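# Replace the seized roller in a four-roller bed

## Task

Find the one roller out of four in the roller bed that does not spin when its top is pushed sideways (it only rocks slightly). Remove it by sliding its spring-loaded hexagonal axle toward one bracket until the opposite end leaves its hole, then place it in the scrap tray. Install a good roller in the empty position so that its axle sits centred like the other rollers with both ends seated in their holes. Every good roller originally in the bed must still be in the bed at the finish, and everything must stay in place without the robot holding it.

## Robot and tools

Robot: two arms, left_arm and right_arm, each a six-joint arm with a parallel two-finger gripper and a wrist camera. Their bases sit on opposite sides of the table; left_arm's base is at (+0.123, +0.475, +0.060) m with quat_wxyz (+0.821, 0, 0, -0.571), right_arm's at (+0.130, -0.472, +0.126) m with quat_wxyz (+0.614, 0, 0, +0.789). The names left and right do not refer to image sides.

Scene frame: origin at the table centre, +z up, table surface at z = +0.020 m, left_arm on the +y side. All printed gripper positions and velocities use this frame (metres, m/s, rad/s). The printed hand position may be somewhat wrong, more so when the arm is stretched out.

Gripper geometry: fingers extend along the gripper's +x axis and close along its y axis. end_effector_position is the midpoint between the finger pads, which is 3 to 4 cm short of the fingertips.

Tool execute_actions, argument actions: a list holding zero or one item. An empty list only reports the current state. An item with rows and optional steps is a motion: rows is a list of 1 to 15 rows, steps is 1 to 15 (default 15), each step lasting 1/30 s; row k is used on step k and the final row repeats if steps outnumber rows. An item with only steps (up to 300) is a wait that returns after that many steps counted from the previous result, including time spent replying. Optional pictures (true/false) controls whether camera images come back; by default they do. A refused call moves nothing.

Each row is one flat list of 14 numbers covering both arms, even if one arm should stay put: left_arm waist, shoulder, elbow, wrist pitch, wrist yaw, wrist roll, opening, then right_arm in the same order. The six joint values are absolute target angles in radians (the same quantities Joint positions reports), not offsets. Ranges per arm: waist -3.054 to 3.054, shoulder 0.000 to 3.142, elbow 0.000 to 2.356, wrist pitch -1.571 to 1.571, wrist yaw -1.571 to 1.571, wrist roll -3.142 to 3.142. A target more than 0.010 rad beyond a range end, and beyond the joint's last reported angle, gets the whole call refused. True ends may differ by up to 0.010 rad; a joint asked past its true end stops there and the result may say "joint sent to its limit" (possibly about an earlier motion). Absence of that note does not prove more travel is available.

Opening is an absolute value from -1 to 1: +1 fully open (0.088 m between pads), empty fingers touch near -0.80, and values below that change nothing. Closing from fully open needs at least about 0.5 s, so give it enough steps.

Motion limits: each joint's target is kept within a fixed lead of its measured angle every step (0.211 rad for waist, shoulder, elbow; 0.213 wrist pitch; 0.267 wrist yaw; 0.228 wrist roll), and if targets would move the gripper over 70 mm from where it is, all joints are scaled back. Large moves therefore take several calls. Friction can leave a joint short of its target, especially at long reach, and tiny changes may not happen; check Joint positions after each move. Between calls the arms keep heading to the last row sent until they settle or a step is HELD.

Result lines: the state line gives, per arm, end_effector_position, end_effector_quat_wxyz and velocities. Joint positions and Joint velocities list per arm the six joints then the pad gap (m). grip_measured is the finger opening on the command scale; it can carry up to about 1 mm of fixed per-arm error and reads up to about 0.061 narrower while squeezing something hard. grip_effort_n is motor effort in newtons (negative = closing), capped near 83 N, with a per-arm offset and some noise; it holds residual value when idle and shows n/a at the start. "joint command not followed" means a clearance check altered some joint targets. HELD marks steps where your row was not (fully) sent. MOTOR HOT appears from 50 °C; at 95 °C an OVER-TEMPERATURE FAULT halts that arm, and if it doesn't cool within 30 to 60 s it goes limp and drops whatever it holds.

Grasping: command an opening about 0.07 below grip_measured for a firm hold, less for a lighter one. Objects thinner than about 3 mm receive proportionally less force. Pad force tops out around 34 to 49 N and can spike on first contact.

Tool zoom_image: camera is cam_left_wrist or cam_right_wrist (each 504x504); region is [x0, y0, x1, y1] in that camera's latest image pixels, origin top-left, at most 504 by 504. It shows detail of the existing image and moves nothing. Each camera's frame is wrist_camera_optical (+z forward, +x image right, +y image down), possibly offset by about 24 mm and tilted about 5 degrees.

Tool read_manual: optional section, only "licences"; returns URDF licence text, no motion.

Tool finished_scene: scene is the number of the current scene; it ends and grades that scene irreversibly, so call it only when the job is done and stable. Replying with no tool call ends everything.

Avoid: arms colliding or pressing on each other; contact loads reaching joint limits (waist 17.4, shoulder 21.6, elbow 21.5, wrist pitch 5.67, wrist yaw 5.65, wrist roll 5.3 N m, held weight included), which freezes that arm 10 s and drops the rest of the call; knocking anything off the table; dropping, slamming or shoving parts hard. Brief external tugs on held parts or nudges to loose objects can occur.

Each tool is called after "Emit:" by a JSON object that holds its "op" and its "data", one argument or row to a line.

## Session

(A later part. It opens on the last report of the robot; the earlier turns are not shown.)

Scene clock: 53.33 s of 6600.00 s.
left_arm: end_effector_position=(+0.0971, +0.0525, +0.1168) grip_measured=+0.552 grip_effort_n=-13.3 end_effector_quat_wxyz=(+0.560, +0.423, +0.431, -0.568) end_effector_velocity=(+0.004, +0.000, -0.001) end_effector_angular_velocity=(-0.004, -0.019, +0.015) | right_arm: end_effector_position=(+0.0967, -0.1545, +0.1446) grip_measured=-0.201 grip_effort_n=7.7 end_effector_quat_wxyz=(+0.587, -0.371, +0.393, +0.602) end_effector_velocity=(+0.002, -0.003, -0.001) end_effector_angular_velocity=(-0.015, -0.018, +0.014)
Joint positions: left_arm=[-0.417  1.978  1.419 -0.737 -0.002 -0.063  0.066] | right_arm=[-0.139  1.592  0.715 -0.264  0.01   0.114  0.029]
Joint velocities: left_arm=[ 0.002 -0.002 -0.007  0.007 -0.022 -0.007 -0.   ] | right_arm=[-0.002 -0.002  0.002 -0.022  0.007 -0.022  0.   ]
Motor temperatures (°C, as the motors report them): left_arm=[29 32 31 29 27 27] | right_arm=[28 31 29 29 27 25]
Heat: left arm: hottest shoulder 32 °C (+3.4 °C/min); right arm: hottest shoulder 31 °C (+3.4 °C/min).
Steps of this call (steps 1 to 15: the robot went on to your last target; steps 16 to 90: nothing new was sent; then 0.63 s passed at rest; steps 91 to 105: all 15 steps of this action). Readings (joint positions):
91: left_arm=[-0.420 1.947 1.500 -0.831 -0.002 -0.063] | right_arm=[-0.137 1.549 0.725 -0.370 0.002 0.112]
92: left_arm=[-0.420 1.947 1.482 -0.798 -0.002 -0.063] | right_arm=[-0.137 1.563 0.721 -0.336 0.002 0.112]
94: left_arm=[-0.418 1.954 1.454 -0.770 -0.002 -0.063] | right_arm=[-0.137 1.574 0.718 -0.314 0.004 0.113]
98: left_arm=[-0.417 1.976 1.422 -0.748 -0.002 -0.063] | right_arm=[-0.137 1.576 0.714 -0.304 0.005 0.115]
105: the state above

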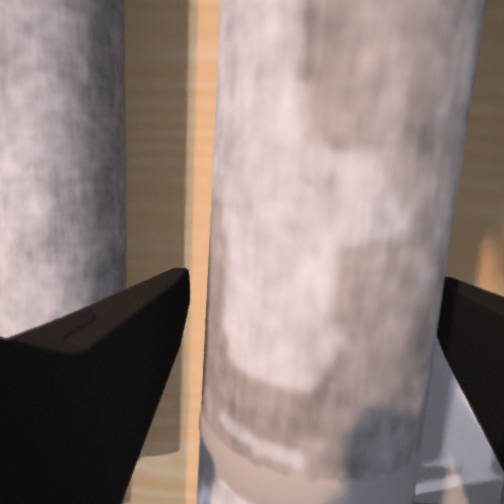

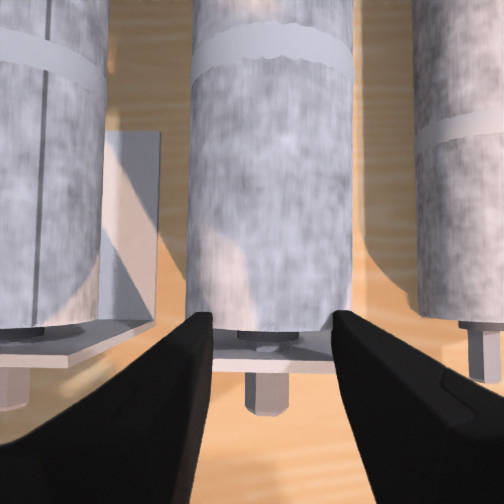

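The wrist swung early onto the plate. Back up, and descend with the wrist lagging.

Emit:
{"op": "execute_actions", "data": {
  "actions": [
    {"rows":[[-0.415,1.985,1.41,-0.735,0,-0.066,0.3,-0.137,1.53,0.735,-0.3,0,0.115,-0.2],[-0.415,1.985,1.41,-0.735,0,-0.066,0.3,-0.137,1.53,0.735,-0.3,0,0.115,-0.2],[-0.415,1.985,1.41,-0.735,0,-0.066,0.3,-0.137,1.53,0.735,-0.3,0,0.115,-0.2],[-0.415,1.985,1.41,-0.735,0,-0.066,0.3,-0.137,1.53,0.735,-0.3,0,0.115,-0.2],[-0.415,1.985,1.41,-0.735,0,-0.066,0.3,-0.137,1.53,0.735,-0.3,0,0.115,-0.2],[-0.415,1.985,1.41,-0.735,0,-0.066,0.25,-0.137,1.53,0.735,-0.41,0,0.115,-0.2]]}
  ],
  "pictures": false
}}

Emit:
{"op": "execute_actions", "data": {
  "actions": [
    {"rows":[[-0.415,1.985,1.41,-0.735,0,-0.066,0.25,-0.137,1.625,0.685,-0.37,0,0.115,-0.2]],"steps":10}
  ],
  "pictures": false
}}

Emit:
{"op": "execute_actions", "data": {
  "actions": [
    {"rows":[[-0.415,1.985,1.41,-0.735,0,-0.066,0.25,-0.137,1.625,0.685,-0.28,0,0.115,-0.2]]}
  ]
}}

Scene clock: 57.90 s of 6600.00 s.
left_arm: end_effector_position=(+0.0971, +0.0525, +0.1167) grip_measured=+0.256 grip_effort_n=-13.3 end_effector_quat_wxyz=(+0.560, +0.423, +0.431, -0.568) end_effector_velocity=(+0.000, +0.002, -0.002) end_effector_angular_velocity=(+0.012, -0.002, +0.021) | right_arm: end_effector_position=(+0.0978, -0.1749, +0.1513) grip_measured=-0.201 grip_effort_n=7.7 end_effector_quat_wxyz=(+0.572, -0.394, +0.415, +0.588) end_effector_velocity=(+0.001, -0.017, -0.006) end_effector_angular_velocity=(-0.083, +0.014, -0.007)
Joint positions: left_arm=[-0.417  1.978  1.419 -0.736 -0.002 -0.063  0.052] | right_arm=[-0.139  1.539  0.725 -0.403  0.002  0.114  0.029]
Joint velocities: left_arm=[-0.002  0.002 -0.002 -0.007 -0.007 -0.022 -0.002] | right_arm=[-0.007 -0.002 -0.002 -0.081 -0.022  0.007 -0.   ]
Motor temperatures (°C, as the motors report them): left_arm=[29 33 31 29 27 27] | right_arm=[28 30 29 29 27 25]
Heat: left arm: hottest shoulder 33 °C (+4.1 °C/min); right arm: hottest shoulder 30 °C (+2.1 °C/min).
Steps of this call (steps 1 to 15: the robot went on to your last target; steps 16 to 90: nothing new was sent; then 1.07 s passed at rest; steps 91 to 105: all 15 steps of this action). Readings (joint positions):
91: left_arm=[-0.417 1.978 1.419 -0.736 -0.002 -0.063] | right_arm=[-0.139 1.586 0.717 -0.265 0.010 0.114]
92: left_arm=[-0.417 1.978 1.419 -0.736 -0.002 -0.063] | right_arm=[-0.139 1.575 0.719 -0.275 0.008 0.114]
94: left_arm=[-0.417 1.978 1.419 -0.736 -0.002 -0.063] | right_arm=[-0.139 1.559 0.719 -0.291 0.002 0.114]
98: left_arm=[-0.417 1.978 1.419 -0.736 -0.002 -0.063] | right_arm=[-0.139 1.542 0.725 -0.359 0.002 0.114]
105: the state above

Scene clock: 58.23 s of 6600.00 s.
left_arm: end_effector_position=(+0.0971, +0.0525, +0.1167) grip_measured=+0.252 grip_effort_n=-12.8 end_effector_quat_wxyz=(+0.560, +0.423, +0.431, -0.568) end_effector_velocity=(+0.000, +0.000, +0.003) end_effector_angular_velocity=(-0.004, -0.023, -0.008) | right_arm: end_effector_position=(+0.0991, -0.1874, +0.1229) grip_measured=-0.201 grip_effort_n=7.7 end_effector_quat_wxyz=(+0.557, -0.420, +0.437, +0.568) end_effector_velocity=(-0.003, +0.010, +0.003) end_effector_angular_velocity=(+0.050, +0.011, +0.011)
Joint positions: left_arm=[-0.417  1.978  1.419 -0.736 -0.002 -0.063  0.051] | right_arm=[-0.139  1.619  0.693 -0.374  0.002  0.114  0.029]
Joint velocities: left_arm=[-0.007 -0.007  0.002 -0.007 -0.022  0.007 -0.   ] | right_arm=[ 0.002 -0.002 -0.002  0.051 -0.007 -0.007 -0.   ]
Motor temperatures (°C, as the motors report them): left_arm=[29 33 31 29 27 27] | right_arm=[28 30 29 29 27 25]
Heat: left arm: hottest shoulder 33 °C (+4.1 °C/min); right arm: hottest shoulder 30 °C (+2.1 °C/min).
Steps of this call (steps 1 to 10: all 10 steps of this action). Readings (joint positions):
1: left_arm=[-0.417 1.978 1.419 -0.736 -0.002 -0.063] | right_arm=[-0.139 1.546 0.723 -0.403 0.002 0.114]
2: left_arm=[-0.417 1.978 1.419 -0.736 -0.002 -0.063] | right_arm=[-0.139 1.559 0.721 -0.390 0.002 0.114]
4: left_arm=[-0.417 1.978 1.419 -0.736 -0.002 -0.063] | right_arm=[-0.139 1.591 0.713 -0.381 0.002 0.114]
8: left_arm=[-0.417 1.978 1.419 -0.736 -0.002 -0.063] | right_arm=[-0.139 1.617 0.693 -0.378 0.002 0.114]
10: the state above

Scene clock: 58.73 s of 6600.00 s.
left_arm: end_effector_position=(+0.0971, +0.0525, +0.1167) grip_measured=+0.252 grip_effort_n=-12.8 end_effector_quat_wxyz=(+0.560, +0.423, +0.431, -0.568) end_effector_velocity=(+0.002, +0.002, -0.000) end_effector_angular_velocity=(+0.007, -0.006, +0.011) | right_arm: end_effector_position=(+0.0972, -0.1698, +0.1277) grip_measured=-0.201 grip_effort_n=7.7 end_effector_quat_wxyz=(+0.572, -0.393, +0.415, +0.588) end_effector_velocity=(-0.002, +0.005, +0.001) end_effector_angular_velocity=(+0.032, +0.003, +0.026)
Joint positions: left_arm=[-0.417  1.978  1.419 -0.736 -0.002 -0.063  0.051] | right_arm=[-0.139  1.621  0.691 -0.283  0.002  0.114  0.029]
Joint velocities: left_arm=[ 0.002 -0.002 -0.002 -0.007 -0.007 -0.007 -0.   ] | right_arm=[ 0.002 -0.002 -0.007  0.037 -0.007 -0.022 -0.   ]
Motor temperatures (°C, as the motors report them): left_arm=[29 33 31 29 27 27] | right_arm=[28 30 29 29 27 25]
Heat: left arm: hottest shoulder 33 °C (+4.1 °C/min); right arm: hottest shoulder 30 °C (+2.0 °C/min).
Steps of this call (steps 1 to 15: all 15 steps of this action). Readings (joint positions):
1: left_arm=[-0.417 1.978 1.419 -0.736 -0.002 -0.063] | right_arm=[-0.139 1.619 0.693 -0.363 0.002 0.114]
2: left_arm=[-0.417 1.978 1.419 -0.736 -0.002 -0.063] | right_arm=[-0.139 1.619 0.691 -0.339 0.002 0.114]
4: left_arm=[-0.417 1.978 1.419 -0.736 -0.002 -0.063] | right_arm=[-0.139 1.621 0.691 -0.308 0.002 0.114]
8: left_arm=[-0.417 1.978 1.419 -0.736 -0.002 -0.063] | right_arm=[-0.139 1.621 0.691 -0.291 0.002 0.114]
15: the state above

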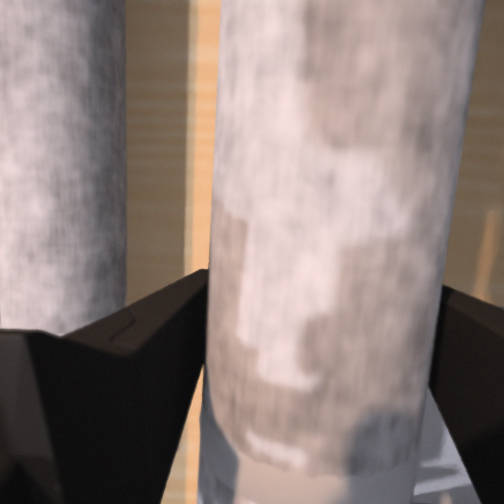

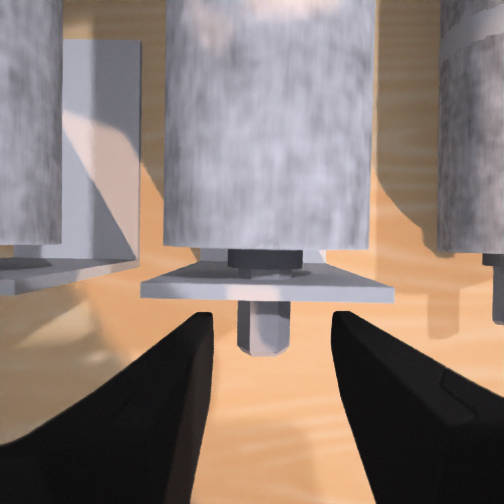

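Emit:
{"op": "execute_actions", "data": {
  "actions": [
    {"rows":[[-0.415,1.985,1.41,-0.735,0,-0.066,0.25,-0.129,1.645,0.69,-0.243,0,0.115,-0.4]]}
  ]
}}

Emit:
{"op": "execute_actions", "data": {
  "actions": [
    {"rows":[[-0.415,1.985,1.41,-0.735,0,-0.066,0.25,-0.129,1.645,0.69,-0.243,0,0.115,-0.75]]}
  ],
  "pictures": false
}}

Emit:
{"op": "execute_actions", "data": {
  "actions": [
    {"rows":[[-0.415,1.985,1.41,-0.735,0,-0.066,0.25,-0.125,1.59,0.64,-0.26,0,0.115,-0.75]]}
  ]
}}

Scene clock: 70.87 s of 6600.00 s.
left_arm: end_effector_position=(+0.0971, +0.0525, +0.1167) grip_measured=+0.252 grip_effort_n=-12.8 end_effector_quat_wxyz=(+0.560, +0.423, +0.431, -0.568) end_effector_velocity=(-0.002, -0.002, +0.002) end_effector_angular_velocity=(-0.011, +0.014, +0.017) | right_arm: end_effector_position=(+0.0948, -0.1651, +0.1250) grip_measured=-0.395 grip_effort_n=-15.1 end_effector_quat_wxyz=(+0.573, -0.390, +0.409, +0.594) end_effector_velocity=(+0.000, -0.004, -0.003) end_effector_angular_velocity=(-0.018, +0.007, -0.007)
Joint positions: left_arm=[-0.417  1.978  1.419 -0.736 -0.002 -0.063  0.051] | right_arm=[-0.133  1.64   0.691 -0.249  0.002  0.114  0.02 ]
Joint velocities: left_arm=[-0.002 -0.002  0.002  0.007  0.007 -0.022 -0.   ] | right_arm=[-0.002  0.002 -0.007 -0.007 -0.007  0.007 -0.001]
Motor temperatures (°C, as the motors report them): left_arm=[29 35 30 29 27 27] | right_arm=[28 30 29 29 27 25]
Heat: left arm: hottest shoulder 35 °C (+6.0 °C/min); right arm: hottest shoulder 30 °C (+2.0 °C/min).
Steps of this call (steps 1 to 15: the robot went on to your last target; steps 16 to 90: nothing new was sent; then 8.63 s passed at rest; steps 91 to 105: all 15 steps of this action). Readings (joint positions):
91: left_arm=[-0.417 1.978 1.419 -0.736 -0.002 -0.063] | right_arm=[-0.139 1.623 0.691 -0.279 0.002 0.114]
92: left_arm=[-0.417 1.978 1.419 -0.736 -0.002 -0.063] | right_arm=[-0.138 1.627 0.691 -0.268 0.002 0.114]
94: left_arm=[-0.417 1.978 1.419 -0.736 -0.002 -0.063] | right_arm=[-0.135 1.634 0.691 -0.256 0.002 0.114]
98: left_arm=[-0.417 1.978 1.419 -0.736 -0.002 -0.063] | right_arm=[-0.133 1.639 0.691 -0.251 0.002 0.114]
105: the state above

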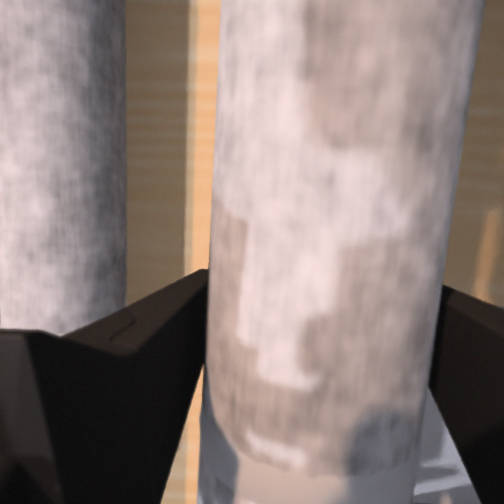

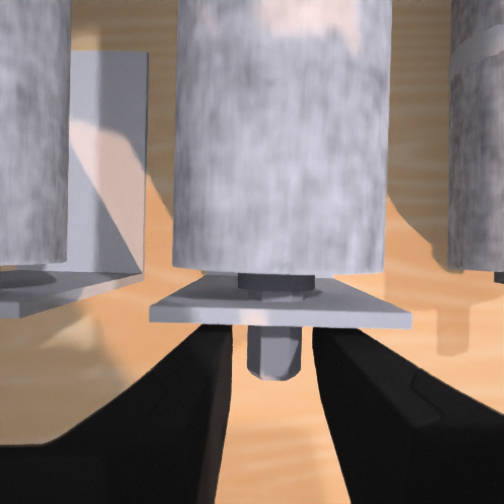

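Scene clock: 71.37 s of 6600.00 s.
left_arm: end_effector_position=(+0.0971, +0.0525, +0.1167) grip_measured=+0.252 grip_effort_n=-12.8 end_effector_quat_wxyz=(+0.560, +0.423, +0.431, -0.568) end_effector_velocity=(+0.005, +0.000, +0.001) end_effector_angular_velocity=(+0.000, -0.033, +0.015) | right_arm: end_effector_position=(+0.0947, -0.1651, +0.1248) grip_measured=-0.624 grip_effort_n=-83.5 end_effector_quat_wxyz=(+0.573, -0.390, +0.410, +0.593) end_effector_velocity=(-0.000, -0.002, -0.001) end_effector_angular_velocity=(-0.008, +0.009, -0.007)
Joint positions: left_arm=[-0.417  1.978  1.419 -0.736 -0.002 -0.063  0.051] | right_arm=[-0.133  1.641  0.691 -0.249  0.002  0.115  0.008]
Joint velocities: left_arm=[-0.002 -0.002  0.002 -0.007 -0.037 -0.007 -0.   ] | right_arm=[-0.002 -0.002 -0.002 -0.007 -0.007  0.007  0.   ]
Motor temperatures (°C, as the motors report them): left_arm=[29 35 30 29 27 27] | right_arm=[28 30 29 29 27 25]
Heat: left arm: hottest shoulder 35 °C (+6.1 °C/min); right arm: hottest shoulder 30 °C (+2.0 °C/min).
Steps of this call (steps 1 to 15: all 15 steps of this action). Readings (joint positions):
1: left_arm=[-0.417 1.978 1.419 -0.736 -0.002 -0.063] | right_arm=[-0.133 1.640 0.691 -0.249 0.002 0.114]
2: left_arm=[-0.417 1.978 1.419 -0.736 -0.002 -0.063] | right_arm=[-0.133 1.640 0.691 -0.249 0.002 0.114]
4: left_arm=[-0.417 1.978 1.419 -0.736 -0.002 -0.063] | right_arm=[-0.133 1.641 0.691 -0.249 0.002 0.115]
8: left_arm=[-0.417 1.978 1.419 -0.736 -0.002 -0.063] | right_arm=[-0.133 1.641 0.691 -0.249 0.002 0.115]
15: the state above

Scene clock: 71.87 s of 6600.00 s.
left_arm: end_effector_position=(+0.0971, +0.0525, +0.1167) grip_measured=+0.252 grip_effort_n=-12.8 end_effector_quat_wxyz=(+0.560, +0.423, +0.431, -0.568) end_effector_velocity=(+0.000, +0.002, -0.000) end_effector_angular_velocity=(+0.007, -0.002, +0.021) | right_arm: end_effector_position=(+0.0952, -0.1720, +0.1258) grip_measured=-0.624 grip_effort_n=-83.5 end_effector_quat_wxyz=(+0.574, -0.388, +0.408, +0.595) end_effector_velocity=(+0.002, +0.002, +0.002) end_effector_angular_velocity=(+0.013, -0.008, +0.002)
Joint positions: left_arm=[-0.417  1.978  1.419 -0.736 -0.002 -0.063  0.051] | right_arm=[-0.132  1.61   0.659 -0.243  0.003  0.115  0.008]
Joint velocities: left_arm=[-0.002 -0.002 -0.002 -0.007 -0.007 -0.022 -0.   ] | right_arm=[-0.002 -0.007 -0.002  0.007  0.007 -0.007 -0.   ]
Motor temperatures (°C, as the motors report them): left_arm=[29 35 30 29 27 27] | right_arm=[28 30 29 29 27 25]
Heat: left arm: hottest shoulder 35 °C (+6.0 °C/min); right arm: hottest shoulder 30 °C (+2.0 °C/min).
Steps of this call (steps 1 to 15: all 15 steps of this action). Readings (joint positions):
1: left_arm=[-0.417 1.978 1.419 -0.736 -0.002 -0.063] | right_arm=[-0.133 1.637 0.687 -0.248 0.002 0.115]
2: left_arm=[-0.417 1.978 1.419 -0.736 -0.002 -0.063] | right_arm=[-0.133 1.630 0.679 -0.243 0.002 0.115]
4: left_arm=[-0.417 1.978 1.419 -0.736 -0.002 -0.063] | right_arm=[-0.133 1.619 0.668 -0.244 0.002 0.115]
8: left_arm=[-0.417 1.978 1.419 -0.736 -0.002 -0.063] | right_arm=[-0.132 1.613 0.662 -0.243 0.003 0.115]
15: the state above

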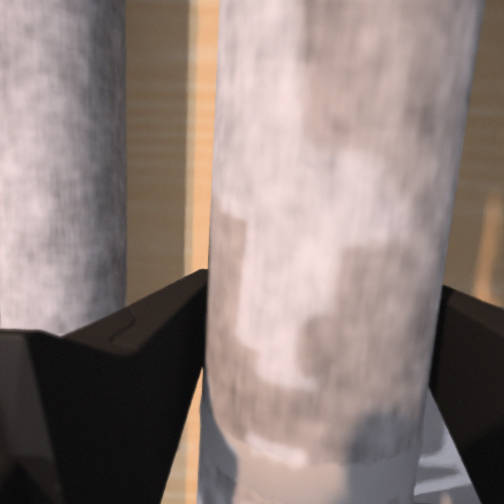

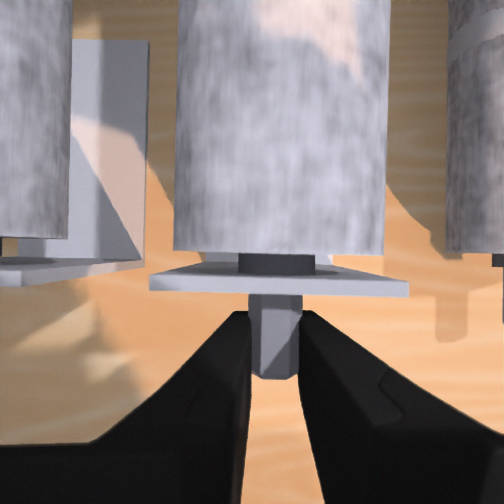

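Works. Grip the tube and pull further.

Emit:
{"op": "execute_actions", "data": {
  "actions": [
    {"rows":[[-0.415,1.985,1.41,-0.735,0,-0.066,0.05,-0.12,1.545,0.58,-0.285,0,0.12,-0.75]]}
  ],
  "pictures": false
}}

Emit:
{"op": "execute_actions", "data": {
  "actions": [
    {"steps":15}
  ]
}}

Scene clock: 74.77 s of 6600.00 s.
left_arm: end_effector_position=(+0.0966, +0.0520, +0.1121) grip_measured=+0.109 grip_effort_n=-83.5 end_effector_quat_wxyz=(+0.558, +0.424, +0.432, -0.568) end_effector_velocity=(-0.004, +0.002, +0.002) end_effector_angular_velocity=(+0.003, +0.009, -0.002) | right_arm: end_effector_position=(+0.0951, -0.1899, +0.1249) grip_measured=-0.624 grip_effort_n=-83.5 end_effector_quat_wxyz=(+0.569, -0.394, +0.413, +0.592) end_effector_velocity=(+0.002, +0.001, +0.001) end_effector_angular_velocity=(+0.008, -0.008, +0.002)
Joint positions: left_arm=[-0.417  1.988  1.416 -0.727  0.002 -0.061  0.044] | right_arm=[-0.125  1.555  0.607 -0.264  0.001  0.119  0.008]
Joint velocities: left_arm=[-0.007 -0.007 -0.002 -0.007  0.007 -0.007 -0.   ] | right_arm=[-0.002 -0.002 -0.002  0.007  0.007 -0.007 -0.   ]
Motor temperatures (°C, as the motors report them): left_arm=[29 36 30 29 27 27] | right_arm=[28 30 29 29 27 25]
Heat: left arm: hottest shoulder 36 °C (+7.0 °C/min); right arm: hottest shoulder 30 °C (+2.0 °C/min).
Steps of this call (steps 1 to 15: the robot went on to your last target; steps 16 to 72: nothing new was sent; steps 73 to 87: all 15 steps of this action). Readings (joint positions):
73: left_arm=[-0.417 1.978 1.419 -0.736 -0.002 -0.063] | right_arm=[-0.131 1.605 0.654 -0.242 0.003 0.116]
74: left_arm=[-0.417 1.978 1.419 -0.736 -0.002 -0.063] | right_arm=[-0.130 1.596 0.643 -0.242 0.002 0.117]
76: left_arm=[-0.415 1.978 1.419 -0.736 -0.002 -0.060] | right_arm=[-0.126 1.573 0.622 -0.257 0.001 0.119]
80: left_arm=[-0.417 1.986 1.416 -0.727 0.002 -0.061] | right_arm=[-0.125 1.557 0.608 -0.264 0.001 0.119]
87: the state above

Scene clock: 75.27 s of 6600.00 s.
left_arm: end_effector_position=(+0.0966, +0.0520, +0.1121) grip_measured=+0.109 grip_effort_n=-83.5 end_effector_quat_wxyz=(+0.558, +0.424, +0.432, -0.568) end_effector_velocity=(+0.002, +0.002, -0.000) end_effector_angular_velocity=(+0.007, -0.002, +0.026) | right_arm: end_effector_position=(+0.0951, -0.1899, +0.1249) grip_measured=-0.624 grip_effort_n=-83.5 end_effector_quat_wxyz=(+0.569, -0.394, +0.413, +0.592) end_effector_velocity=(+0.000, -0.005, -0.002) end_effector_angular_velocity=(-0.022, +0.002, +0.007)
Joint positions: left_arm=[-0.417  1.988  1.416 -0.727  0.002 -0.061  0.044] | right_arm=[-0.125  1.555  0.607 -0.264  0.001  0.119  0.008]
Joint velocities: left_arm=[ 0.002 -0.002 -0.002 -0.007 -0.007 -0.022 -0.   ] | right_arm=[-0.002 -0.002 -0.002 -0.022 -0.007 -0.007  0.   ]
Motor temperatures (°C, as the motors report them): left_arm=[29 36 30 29 27 27] | right_arm=[28 30 29 29 27 25]
Heat: left arm: hottest shoulder 36 °C (+6.1 °C/min); right arm: hottest shoulder 30 °C (+2.0 °C/min).
Steps of this call (steps 1 to 15: the robot went on to your last target). Readings (joint positions):
1: left_arm=[-0.417 1.988 1.416 -0.727 0.002 -0.061] | right_arm=[-0.125 1.555 0.607 -0.264 0.001 0.119]
2: left_arm=[-0.417 1.988 1.416 -0.727 0.002 -0.061] | right_arm=[-0.125 1.555 0.607 -0.264 0.001 0.119]
4: left_arm=[-0.417 1.988 1.416 -0.727 0.002 -0.061] | right_arm=[-0.125 1.555 0.607 -0.264 0.001 0.119]
8: left_arm=[-0.417 1.988 1.416 -0.727 0.002 -0.061] | right_arm=[-0.125 1.555 0.607 -0.264 0.001 0.119]
15: the state above
All arms were judged still, so your last target was given up. Only a new action makes them travel on or press farther. Fingers that are still opening or closing keep moving.

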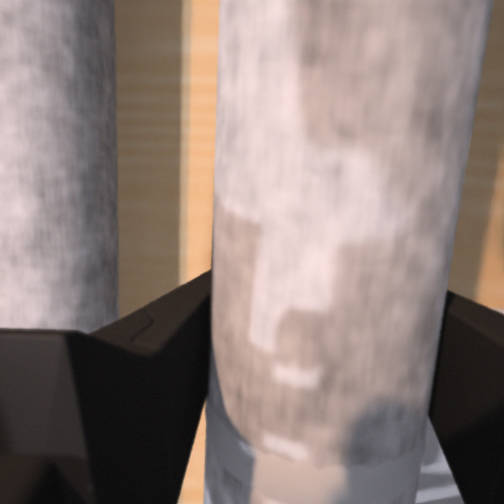

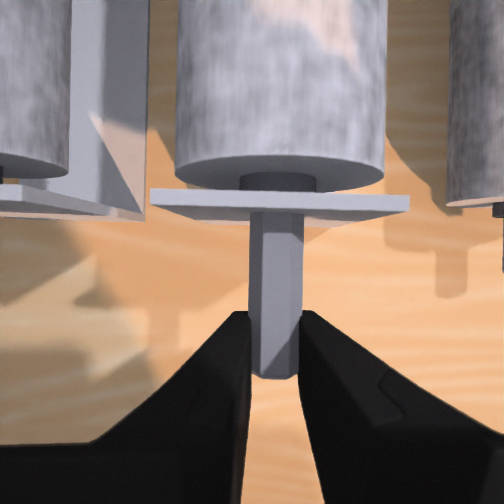

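Emit:
{"op": "execute_actions", "data": {
  "actions": [
    {"rows":[[-0.417,1.99,1.47,-0.81,0,-0.066,0.05,-0.12,1.55,0.58,-0.28,0,0.12,-0.75],[-0.417,1.99,1.47,-0.81,0,-0.066,0.05,-0.12,1.55,0.58,-0.28,0,0.12,-0.75],[-0.417,1.99,1.47,-0.81,0,-0.066,0.05,-0.12,1.55,0.58,-0.28,0,0.12,-0.75],[-0.417,1.995,1.52,-0.865,0,-0.066,0.05,-0.12,1.56,0.58,-0.27,0,0.12,-0.75]]}
  ],
  "pictures": false
}}

Emit:
{"op": "execute_actions", "data": {
  "actions": [
    {"rows":[[-0.417,2.015,1.61,-0.98,0,-0.066,0.05,-0.12,1.575,0.585,-0.25,0,0.12,-0.75]]}
  ]
}}

Scene clock: 81.47 s of 6600.00 s.
left_arm: end_effector_position=(+0.0964, +0.0521, +0.1266) grip_measured=+0.109 grip_effort_n=-83.5 end_effector_quat_wxyz=(+0.549, +0.437, +0.444, -0.558) end_effector_velocity=(-0.000, -0.003, +0.008) end_effector_angular_velocity=(-0.017, -0.004, +0.006) | right_arm: end_effector_position=(+0.0950, -0.1895, +0.1235) grip_measured=-0.624 grip_effort_n=-83.5 end_effector_quat_wxyz=(+0.570, -0.393, +0.412, +0.593) end_effector_velocity=(-0.001, -0.003, -0.002) end_effector_angular_velocity=(-0.013, +0.008, -0.002)
Joint positions: left_arm=[-0.418  2.004  1.508 -0.848  0.002 -0.061  0.044] | right_arm=[-0.124  1.56   0.603 -0.251  0.001  0.119  0.008]
Joint velocities: left_arm=[-0.002 -0.007  0.017 -0.007 -0.007 -0.007  0.   ] | right_arm=[ 0.002  0.002 -0.002 -0.007 -0.007  0.007 -0.   ]
Motor temperatures (°C, as the motors report them): left_arm=[29 37 30 28 27 27] | right_arm=[28 30 29 29 27 25]
Heat: left arm: hottest shoulder 37 °C (+7.1 °C/min); right arm: hottest shoulder 30 °C (+1.0 °C/min).
Steps of this call (steps 1 to 90: nothing new was sent; then 2.70 s passed at rest; steps 91 to 105: all 15 steps of this action). Readings (joint positions):
91: left_arm=[-0.417 1.989 1.420 -0.733 0.002 -0.061] | right_arm=[-0.125 1.555 0.607 -0.263 0.001 0.119]
92: left_arm=[-0.417 1.992 1.432 -0.749 0.002 -0.061] | right_arm=[-0.125 1.555 0.607 -0.262 0.001 0.119]
94: left_arm=[-0.418 1.993 1.453 -0.777 0.002 -0.061] | right_arm=[-0.124 1.555 0.606 -0.260 0.001 0.119]
98: left_arm=[-0.418 1.998 1.496 -0.834 0.002 -0.061] | right_arm=[-0.124 1.559 0.604 -0.252 0.001 0.119]
105: the state above

Scene clock: 81.97 s of 6600.00 s.
left_arm: end_effector_position=(+0.0964, +0.0526, +0.1395) grip_measured=+0.109 grip_effort_n=-83.5 end_effector_quat_wxyz=(+0.540, +0.450, +0.455, -0.547) end_effector_velocity=(+0.002, +0.000, +0.005) end_effector_angular_velocity=(+0.002, -0.006, +0.011) | right_arm: end_effector_position=(+0.0950, -0.1880, +0.1215) grip_measured=-0.624 grip_effort_n=-83.5 end_effector_quat_wxyz=(+0.570, -0.392, +0.411, +0.593) end_effector_velocity=(-0.001, +0.001, +0.001) end_effector_angular_velocity=(+0.007, +0.005, +0.007)
Joint positions: left_arm=[-0.418  2.024  1.599 -0.962  0.002 -0.061  0.044] | right_arm=[-0.124  1.571  0.603 -0.238  0.003  0.119  0.008]
Joint velocities: left_arm=[ 0.002 -0.002  0.017 -0.022 -0.007 -0.007 -0.001] | right_arm=[-0.002 -0.002 -0.002  0.007 -0.007 -0.007 -0.   ]
Motor temperatures (°C, as the motors report them): left_arm=[29 38 30 28 27 27] | right_arm=[28 30 29 29 27 25]
Heat: left arm: hottest shoulder 38 °C (+8.0 °C/min); right arm: hottest shoulder 30 °C (+1.0 °C/min).
Steps of this call (steps 1 to 15: all 15 steps of this action). Readings (joint positions):
1: left_arm=[-0.418 2.006 1.518 -0.859 0.002 -0.061] | right_arm=[-0.124 1.561 0.603 -0.249 0.001 0.119]
2: left_arm=[-0.418 2.015 1.541 -0.890 0.002 -0.061] | right_arm=[-0.124 1.563 0.603 -0.248 0.002 0.119]
4: left_arm=[-0.418 2.020 1.572 -0.927 0.002 -0.061] | right_arm=[-0.124 1.567 0.603 -0.243 0.002 0.119]
8: left_arm=[-0.418 2.021 1.593 -0.954 0.002 -0.061] | right_arm=[-0.124 1.571 0.603 -0.240 0.002 0.119]
15: the state above

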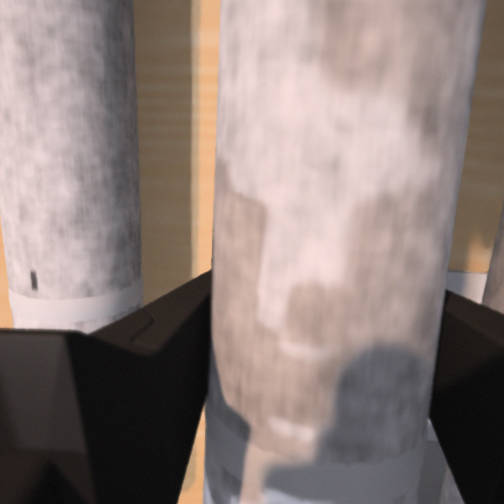

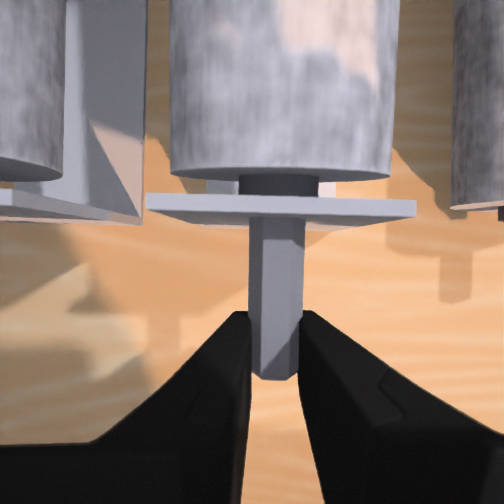

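Emit:
{"op": "execute_actions", "data": {
  "actions": [
    {"rows":[[-0.417,2.05,1.7,-1.075,0,-0.066,0.05,-0.13,1.635,0.665,-0.245,0,0.12,-0.75]]}
  ],
  "pictures": false
}}

Emit:
{"op": "execute_actions", "data": {
  "actions": [
    {"rows":[[-0.417,2.095,1.8,-1.18,0,-0.066,0.05,-0.13,1.635,0.665,-0.245,0,0.12,0]]}
  ],
  "pictures": false
}}

Emit:
{"op": "execute_actions", "data": {
  "actions": [
    {"rows":[[-0.419,2.04,1.73,-1.17,0,-0.066,0.05,-0.13,1.55,0.6,-0.245,0,0.12,0]]}
  ]
}}

Scene clock: 89.77 s of 6600.00 s.
left_arm: end_effector_position=(+0.0962, +0.0514, +0.1476) grip_measured=+0.109 grip_effort_n=-83.5 end_effector_quat_wxyz=(+0.531, +0.461, +0.466, -0.537) end_effector_velocity=(-0.002, -0.000, +0.003) end_effector_angular_velocity=(-0.002, +0.010, +0.018) | right_arm: end_effector_position=(+0.0949, -0.1690, +0.1231) grip_measured=-0.624 grip_effort_n=-83.5 end_effector_quat_wxyz=(+0.575, -0.387, +0.409, +0.594) end_effector_velocity=(+0.000, -0.004, -0.002) end_effector_angular_velocity=(-0.023, +0.007, -0.007)
Joint positions: left_arm=[-0.418  2.058  1.688 -1.059  0.002 -0.061  0.044] | right_arm=[-0.131  1.629  0.667 -0.231  0.005  0.119  0.008]
Joint velocities: left_arm=[-0.002 -0.002  0.007 -0.007  0.007 -0.022 -0.   ] | right_arm=[-0.002  0.002  0.002 -0.022 -0.007  0.007 -0.   ]
Motor temperatures (°C, as the motors report them): left_arm=[29 40 31 28 27 27] | right_arm=[28 30 29 28 27 25]
Heat: left arm: hottest shoulder 40 °C (+10.1 °C/min); right arm: hottest shoulder 30 °C (+0.0 °C/min).
Steps of this call (steps 1 to 15: the robot went on to your last target; steps 16 to 90: nothing new was sent; then 4.30 s passed at rest; steps 91 to 105: all 15 steps of this action). Readings (joint positions):
91: left_arm=[-0.418 2.028 1.609 -0.974 0.002 -0.061] | right_arm=[-0.124 1.578 0.608 -0.238 0.003 0.119]
92: left_arm=[-0.418 2.038 1.631 -1.004 0.002 -0.061] | right_arm=[-0.126 1.590 0.620 -0.239 0.003 0.119]
94: left_arm=[-0.418 2.048 1.660 -1.028 0.002 -0.061] | right_arm=[-0.128 1.611 0.645 -0.233 0.005 0.119]
98: left_arm=[-0.418 2.054 1.681 -1.052 0.002 -0.061] | right_arm=[-0.131 1.626 0.662 -0.231 0.005 0.119]
105: the state above

Scene clock: 90.27 s of 6600.00 s.
left_arm: end_effector_position=(+0.0963, +0.0536, +0.1551) grip_measured=+0.109 grip_effort_n=-83.5 end_effector_quat_wxyz=(+0.518, +0.478, +0.480, -0.522) end_effector_velocity=(-0.000, -0.001, +0.004) end_effector_angular_velocity=(-0.008, -0.006, +0.005) | right_arm: end_effector_position=(+0.0949, -0.1725, +0.1209) grip_measured=-0.010 grip_effort_n=18.8 end_effector_quat_wxyz=(+0.571, -0.393, +0.414, +0.590) end_effector_velocity=(+0.002, -0.003, -0.000) end_effector_angular_velocity=(-0.008, +0.003, +0.002)
Joint positions: left_arm=[-0.418  2.098  1.783 -1.173  0.002 -0.062  0.044] | right_arm=[-0.131  1.633  0.667 -0.247  0.002  0.119  0.039]
Joint velocities: left_arm=[-0.002 -0.002  0.012 -0.007 -0.007 -0.007 -0.   ] | right_arm=[-0.007 -0.007 -0.007 -0.007 -0.007 -0.007  0.003]
Motor temperatures (°C, as the motors report them): left_arm=[29 40 31 28 27 27] | right_arm=[28 30 29 28 27 25]
Heat: left arm: hottest shoulder 40 °C (+10.0 °C/min); right arm: hottest shoulder 30 °C (+0.0 °C/min).
Steps of this call (steps 1 to 15: all 15 steps of this action). Readings (joint positions):
1: left_arm=[-0.418 2.063 1.698 -1.072 0.002 -0.061] | right_arm=[-0.131 1.630 0.667 -0.231 0.005 0.119]
2: left_arm=[-0.418 2.075 1.724 -1.105 0.002 -0.062] | right_arm=[-0.131 1.631 0.667 -0.237 0.003 0.119]
4: left_arm=[-0.418 2.086 1.753 -1.143 0.002 -0.062] | right_arm=[-0.131 1.631 0.667 -0.248 0.002 0.119]
8: left_arm=[-0.418 2.093 1.776 -1.166 0.002 -0.062] | right_arm=[-0.131 1.633 0.667 -0.247 0.002 0.119]
15: the state above

Scene clock: 90.77 s of 6600.00 s.
left_arm: end_effector_position=(+0.0962, +0.0638, +0.1524) grip_measured=+0.109 grip_effort_n=-83.5 end_effector_quat_wxyz=(+0.514, +0.483, +0.484, -0.519) end_effector_velocity=(+0.000, +0.003, -0.001) end_effector_angular_velocity=(+0.012, -0.007, +0.020) | right_arm: end_effector_position=(+0.0965, -0.1853, +0.1262) grip_measured=-0.003 grip_effort_n=18.8 end_effector_quat_wxyz=(+0.574, -0.387, +0.409, +0.594) end_effector_velocity=(-0.000, -0.000, +0.001) end_effector_angular_velocity=(+0.006, +0.010, -0.007)
Joint positions: left_arm=[-0.42   2.071  1.733 -1.166  0.002 -0.062  0.044] | right_arm=[-0.131  1.559  0.61  -0.246  0.002  0.119  0.039]
Joint velocities: left_arm=[-0.002 -0.002 -0.007 -0.007 -0.007 -0.022 -0.   ] | right_arm=[-0.002 -0.007 -0.007  0.007 -0.007  0.007 -0.   ]
Motor temperatures (°C, as the motors report them): left_arm=[29 40 31 28 27 27] | right_arm=[28 30 29 28 27 25]
Heat: left arm: hottest shoulder 40 °C (+10.1 °C/min); right arm: hottest shoulder 30 °C (+0.0 °C/min).
Steps of this call (steps 1 to 15: all 15 steps of this action). Readings (joint positions):
1: left_arm=[-0.418 2.096 1.778 -1.170 0.002 -0.062] | right_arm=[-0.131 1.626 0.662 -0.244 0.002 0.119]
2: left_arm=[-0.418 2.091 1.769 -1.165 0.002 -0.062] | right_arm=[-0.131 1.611 0.650 -0.242 0.002 0.119]
4: left_arm=[-0.419 2.083 1.752 -1.167 0.002 -0.062] | right_arm=[-0.131 1.581 0.628 -0.246 0.002 0.119]
8: left_arm=[-0.420 2.075 1.737 -1.167 0.002 -0.062] | right_arm=[-0.131 1.564 0.614 -0.246 0.002 0.119]
15: the state above

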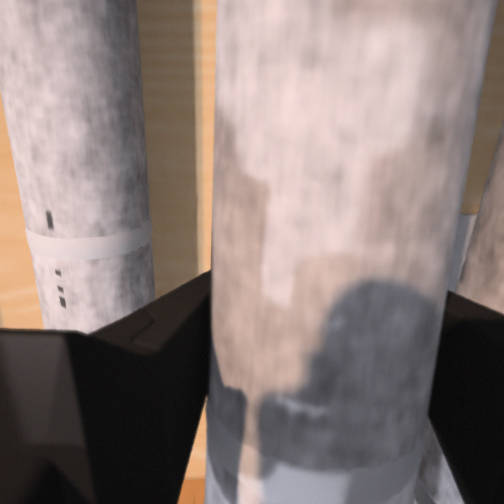

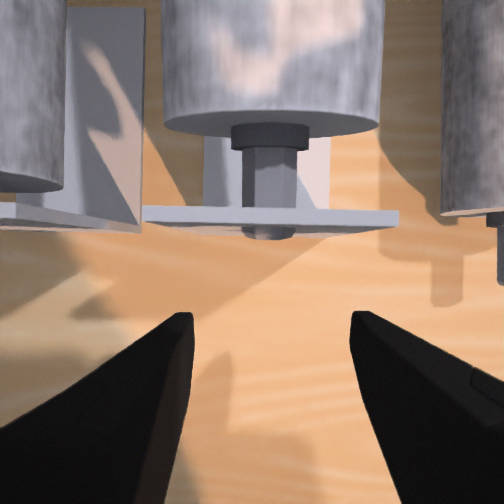

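Emit:
{"op": "execute_actions", "data": {
  "actions": [
    {"rows":[[-0.419,1.995,1.665,-1.155,0,-0.066,0.05,-0.13,1.3,0.5,-0.245,0,0.12,1]]}
  ],
  "pictures": false
}}

Emit:
{"op": "execute_actions", "data": {
  "actions": [
    {"rows":[[-0.419,1.9,1.6,-1.14,0,-0.066,0.05,0.1,0.8,0.6,-0.5,0,0,1]]}
  ],
  "pictures": false
}}

Emit:
{"op": "execute_actions", "data": {
  "actions": [
    {"rows":[[-0.419,1.82,1.62,-1.1,0,-0.066,0.05,0.4,0.4,0.7,-0.8,0,0,1]]}
  ]
}}

Scene clock: 94.73 s of 6600.00 s.
left_arm: end_effector_position=(+0.0974, +0.0780, +0.1499) grip_measured=+0.109 grip_effort_n=-83.5 end_effector_quat_wxyz=(+0.511, +0.487, +0.488, -0.513) end_effector_velocity=(+0.002, +0.006, -0.004) end_effector_angular_velocity=(+0.021, -0.009, -0.005) | right_arm: end_effector_position=(+0.0980, -0.1984, +0.1620) grip_measured=+0.977 grip_effort_n=18.8 end_effector_quat_wxyz=(+0.598, -0.338, +0.369, +0.627) end_effector_velocity=(-0.001, +0.002, +0.007) end_effector_angular_velocity=(+0.032, -0.001, +0.020)
Joint positions: left_arm=[-0.42   2.031  1.663 -1.155  0.001 -0.064  0.044] | right_arm=[-0.131  1.309  0.511 -0.244  0.002  0.119  0.087]
Joint velocities: left_arm=[ 0.002 -0.002 -0.017 -0.007 -0.007  0.007 -0.   ] | right_arm=[-0.002 -0.027 -0.002  0.007 -0.007 -0.022  0.004]
Motor temperatures (°C, as the motors report them): left_arm=[29 42 31 28 27 27] | right_arm=[28 30 29 28 27 25]
Heat: left arm: hottest shoulder 42 °C (+12.1 °C/min); right arm: hottest shoulder 30 °C (+0.0 °C/min).
Steps of this call (steps 1 to 15: the robot went on to your last target; steps 16 to 90: nothing new was sent; then 0.47 s passed at rest; steps 91 to 105: all 15 steps of this action). Readings (joint positions):
91: left_arm=[-0.420 2.067 1.726 -1.162 0.002 -0.062] | right_arm=[-0.131 1.537 0.599 -0.240 0.002 0.119]
92: left_arm=[-0.420 2.058 1.710 -1.151 0.002 -0.062] | right_arm=[-0.131 1.494 0.575 -0.243 0.002 0.119]
94: left_arm=[-0.420 2.042 1.687 -1.160 0.002 -0.063] | right_arm=[-0.131 1.395 0.534 -0.252 0.002 0.119]
98: left_arm=[-0.420 2.033 1.666 -1.156 0.001 -0.064] | right_arm=[-0.131 1.323 0.522 -0.244 0.002 0.119]
105: the state above

Scene clock: 95.23 s of 6600.00 s.
left_arm: end_effector_position=(+0.0982, +0.0910, +0.1699) grip_measured=+0.109 grip_effort_n=-83.5 end_effector_quat_wxyz=(+0.521, +0.474, +0.477, -0.526) end_effector_velocity=(+0.002, +0.006, -0.006) end_effector_angular_velocity=(+0.026, -0.008, +0.010) | right_arm: end_effector_position=(+0.0439, -0.2317, +0.2825) grip_measured=+0.985 grip_effort_n=18.8 end_effector_quat_wxyz=(+0.539, -0.286, +0.204, +0.766) end_effector_velocity=(-0.002, -0.007, +0.012) end_effector_angular_velocity=(+0.039, +0.013, +0.023)
Joint positions: left_arm=[-0.42   1.929  1.596 -1.141  0.001 -0.064  0.044] | right_arm=[ 0.094  0.814  0.593 -0.497 -0.002  0.004  0.087]
Joint velocities: left_arm=[ 0.002  0.002 -0.017 -0.007 -0.007 -0.007 -0.   ] | right_arm=[ 0.012 -0.061  0.002 -0.022 -0.007 -0.007 -0.   ]
Motor temperatures (°C, as the motors report them): left_arm=[29 42 31 28 27 27] | right_arm=[28 30 29 28 27 25]
Heat: left arm: hottest shoulder 42 °C (+12.0 °C/min); right arm: hottest shoulder 30 °C (+0.0 °C/min).
Steps of this call (steps 1 to 15: all 15 steps of this action). Readings (joint positions):
1: left_arm=[-0.420 2.024 1.657 -1.151 0.001 -0.064] | right_arm=[-0.121 1.291 0.516 -0.266 0.009 0.109]
2: left_arm=[-0.420 2.009 1.639 -1.138 0.001 -0.064] | right_arm=[-0.079 1.256 0.524 -0.329 0.011 0.082]
4: left_arm=[-0.420 1.979 1.614 -1.151 0.001 -0.064] | right_arm=[0.012 1.157 0.541 -0.404 -0.002 0.044]
8: left_arm=[-0.420 1.938 1.601 -1.142 0.001 -0.064] | right_arm=[0.080 0.949 0.581 -0.469 -0.003 0.014]
15: the state above

Scene clock: 95.73 s of 6600.00 s.
left_arm: end_effector_position=(+0.0979, +0.0856, +0.2001) grip_measured=+0.108 grip_effort_n=-83.5 end_effector_quat_wxyz=(+0.545, +0.443, +0.449, -0.553) end_effector_velocity=(+0.000, -0.001, +0.001) end_effector_angular_velocity=(-0.008, -0.005, +0.006) | right_arm: end_effector_position=(+0.0181, -0.3229, +0.3540) grip_measured=+0.985 grip_effort_n=18.8 end_effector_quat_wxyz=(+0.432, -0.225, +0.114, +0.866) end_effector_velocity=(+0.005, -0.013, +0.005) end_effector_angular_velocity=(+0.043, +0.004, +0.031)
Joint positions: left_arm=[-0.42   1.852  1.599 -1.111  0.001 -0.064  0.044] | right_arm=[ 0.394  0.409  0.693 -0.795 -0.002  0.002  0.087]
Joint velocities: left_arm=[-0.002 -0.002 -0.002  0.007 -0.007 -0.007 -0.   ] | right_arm=[ 0.027 -0.076 -0.002 -0.037  0.007 -0.022 -0.   ]
Motor temperatures (°C, as the motors report them): left_arm=[29 43 31 28 27 27] | right_arm=[28 30 29 28 27 25]
Heat: left arm: hottest shoulder 43 °C (+13.1 °C/min); right arm: hottest shoulder 30 °C (-1.0 °C/min).
Steps of this call (steps 1 to 15: all 15 steps of this action). Readings (joint positions):
1: left_arm=[-0.420 1.924 1.596 -1.138 0.001 -0.064] | right_arm=[0.108 0.796 0.601 -0.519 0.008 0.004]
2: left_arm=[-0.420 1.916 1.596 -1.132 0.001 -0.064] | right_arm=[0.155 0.761 0.612 -0.584 0.009 0.004]
4: left_arm=[-0.420 1.896 1.596 -1.115 0.001 -0.064] | right_arm=[0.259 0.657 0.639 -0.677 -0.000 0.003]
8: left_arm=[-0.420 1.855 1.599 -1.114 0.001 -0.064] | right_arm=[0.367 0.469 0.685 -0.763 -0.004 0.002]
15: the state above

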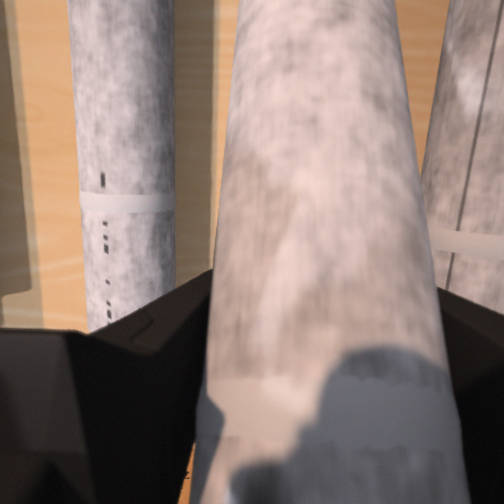

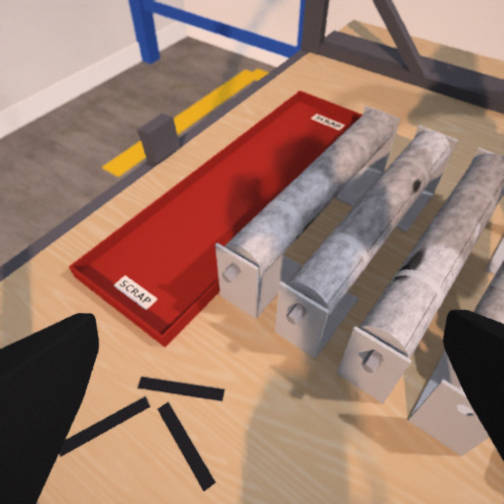

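Emit:
{"op": "execute_actions", "data": {
  "actions": [
    {"rows":[[-0.419,1.72,1.55,-1.0,0,-0.066,0.0,-0.05,0.4,0.7,-0.75,0,0,1]]}
  ]
}}

Scene clock: 99.40 s of 6600.00 s.
left_arm: end_effector_position=(+0.0977, +0.0826, +0.2220) grip_measured=+0.108 grip_effort_n=-83.5 end_effector_quat_wxyz=(+0.571, +0.404, +0.415, -0.583) end_effector_velocity=(-0.001, +0.019, -0.022) end_effector_angular_velocity=(+0.085, -0.010, +0.002) | right_arm: end_effector_position=(+0.0909, -0.2864, +0.3632) grip_measured=+0.986 grip_effort_n=18.4 end_effector_quat_wxyz=(+0.613, -0.178, +0.144, +0.756) end_effector_velocity=(+0.012, +0.002, -0.002) end_effector_angular_velocity=(-0.004, -0.018, -0.054)
Joint positions: left_arm=[-0.42   1.757  1.538 -1.014  0.001 -0.064  0.044] | right_arm=[-0.039  0.401  0.693 -0.753  0.001  0.     0.087]
Joint velocities: left_arm=[-0.007 -0.007 -0.071 -0.022 -0.007 -0.007 -0.   ] | right_arm=[-0.071 -0.002 -0.002 -0.007 -0.007 -0.022 -0.   ]
Motor temperatures (°C, as the motors report them): left_arm=[29 44 32 28 27 27] | right_arm=[28 30 29 29 27 25]
Heat: left arm: hottest shoulder 44 °C (+14.2 °C/min); right arm: hottest shoulder 30 °C (-1.0 °C/min).
Steps of this call (steps 1 to 15: the robot went on to your last target; steps 16 to 90: nothing new was sent; then 0.17 s passed at rest; steps 91 to 105: all 15 steps of this action). Readings (joint positions):
91: left_arm=[-0.420 1.846 1.593 -1.101 0.001 -0.064] | right_arm=[0.383 0.402 0.693 -0.797 -0.008 0.001]
92: left_arm=[-0.420 1.832 1.574 -1.073 0.001 -0.064] | right_arm=[0.331 0.402 0.693 -0.787 -0.008 0.000]
94: left_arm=[-0.420 1.808 1.552 -1.046 0.001 -0.064] | right_arm=[0.225 0.402 0.693 -0.766 -0.002 0.000]
98: left_arm=[-0.420 1.770 1.544 -1.020 0.001 -0.064] | right_arm=[0.034 0.401 0.693 -0.758 0.001 0.000]
105: the state above

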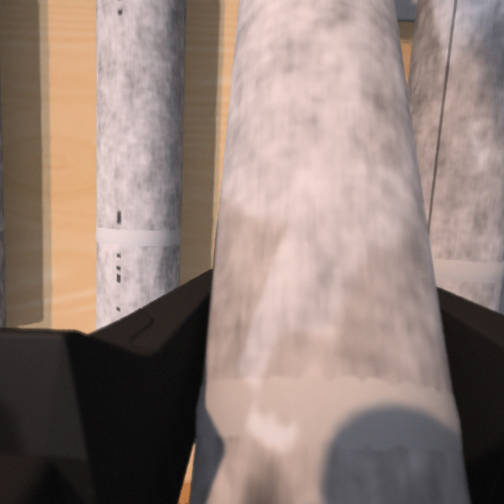

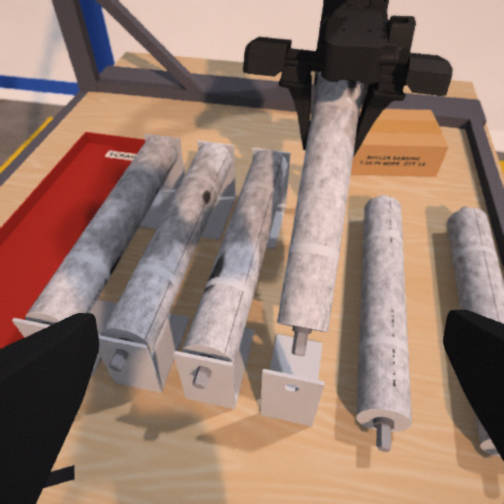

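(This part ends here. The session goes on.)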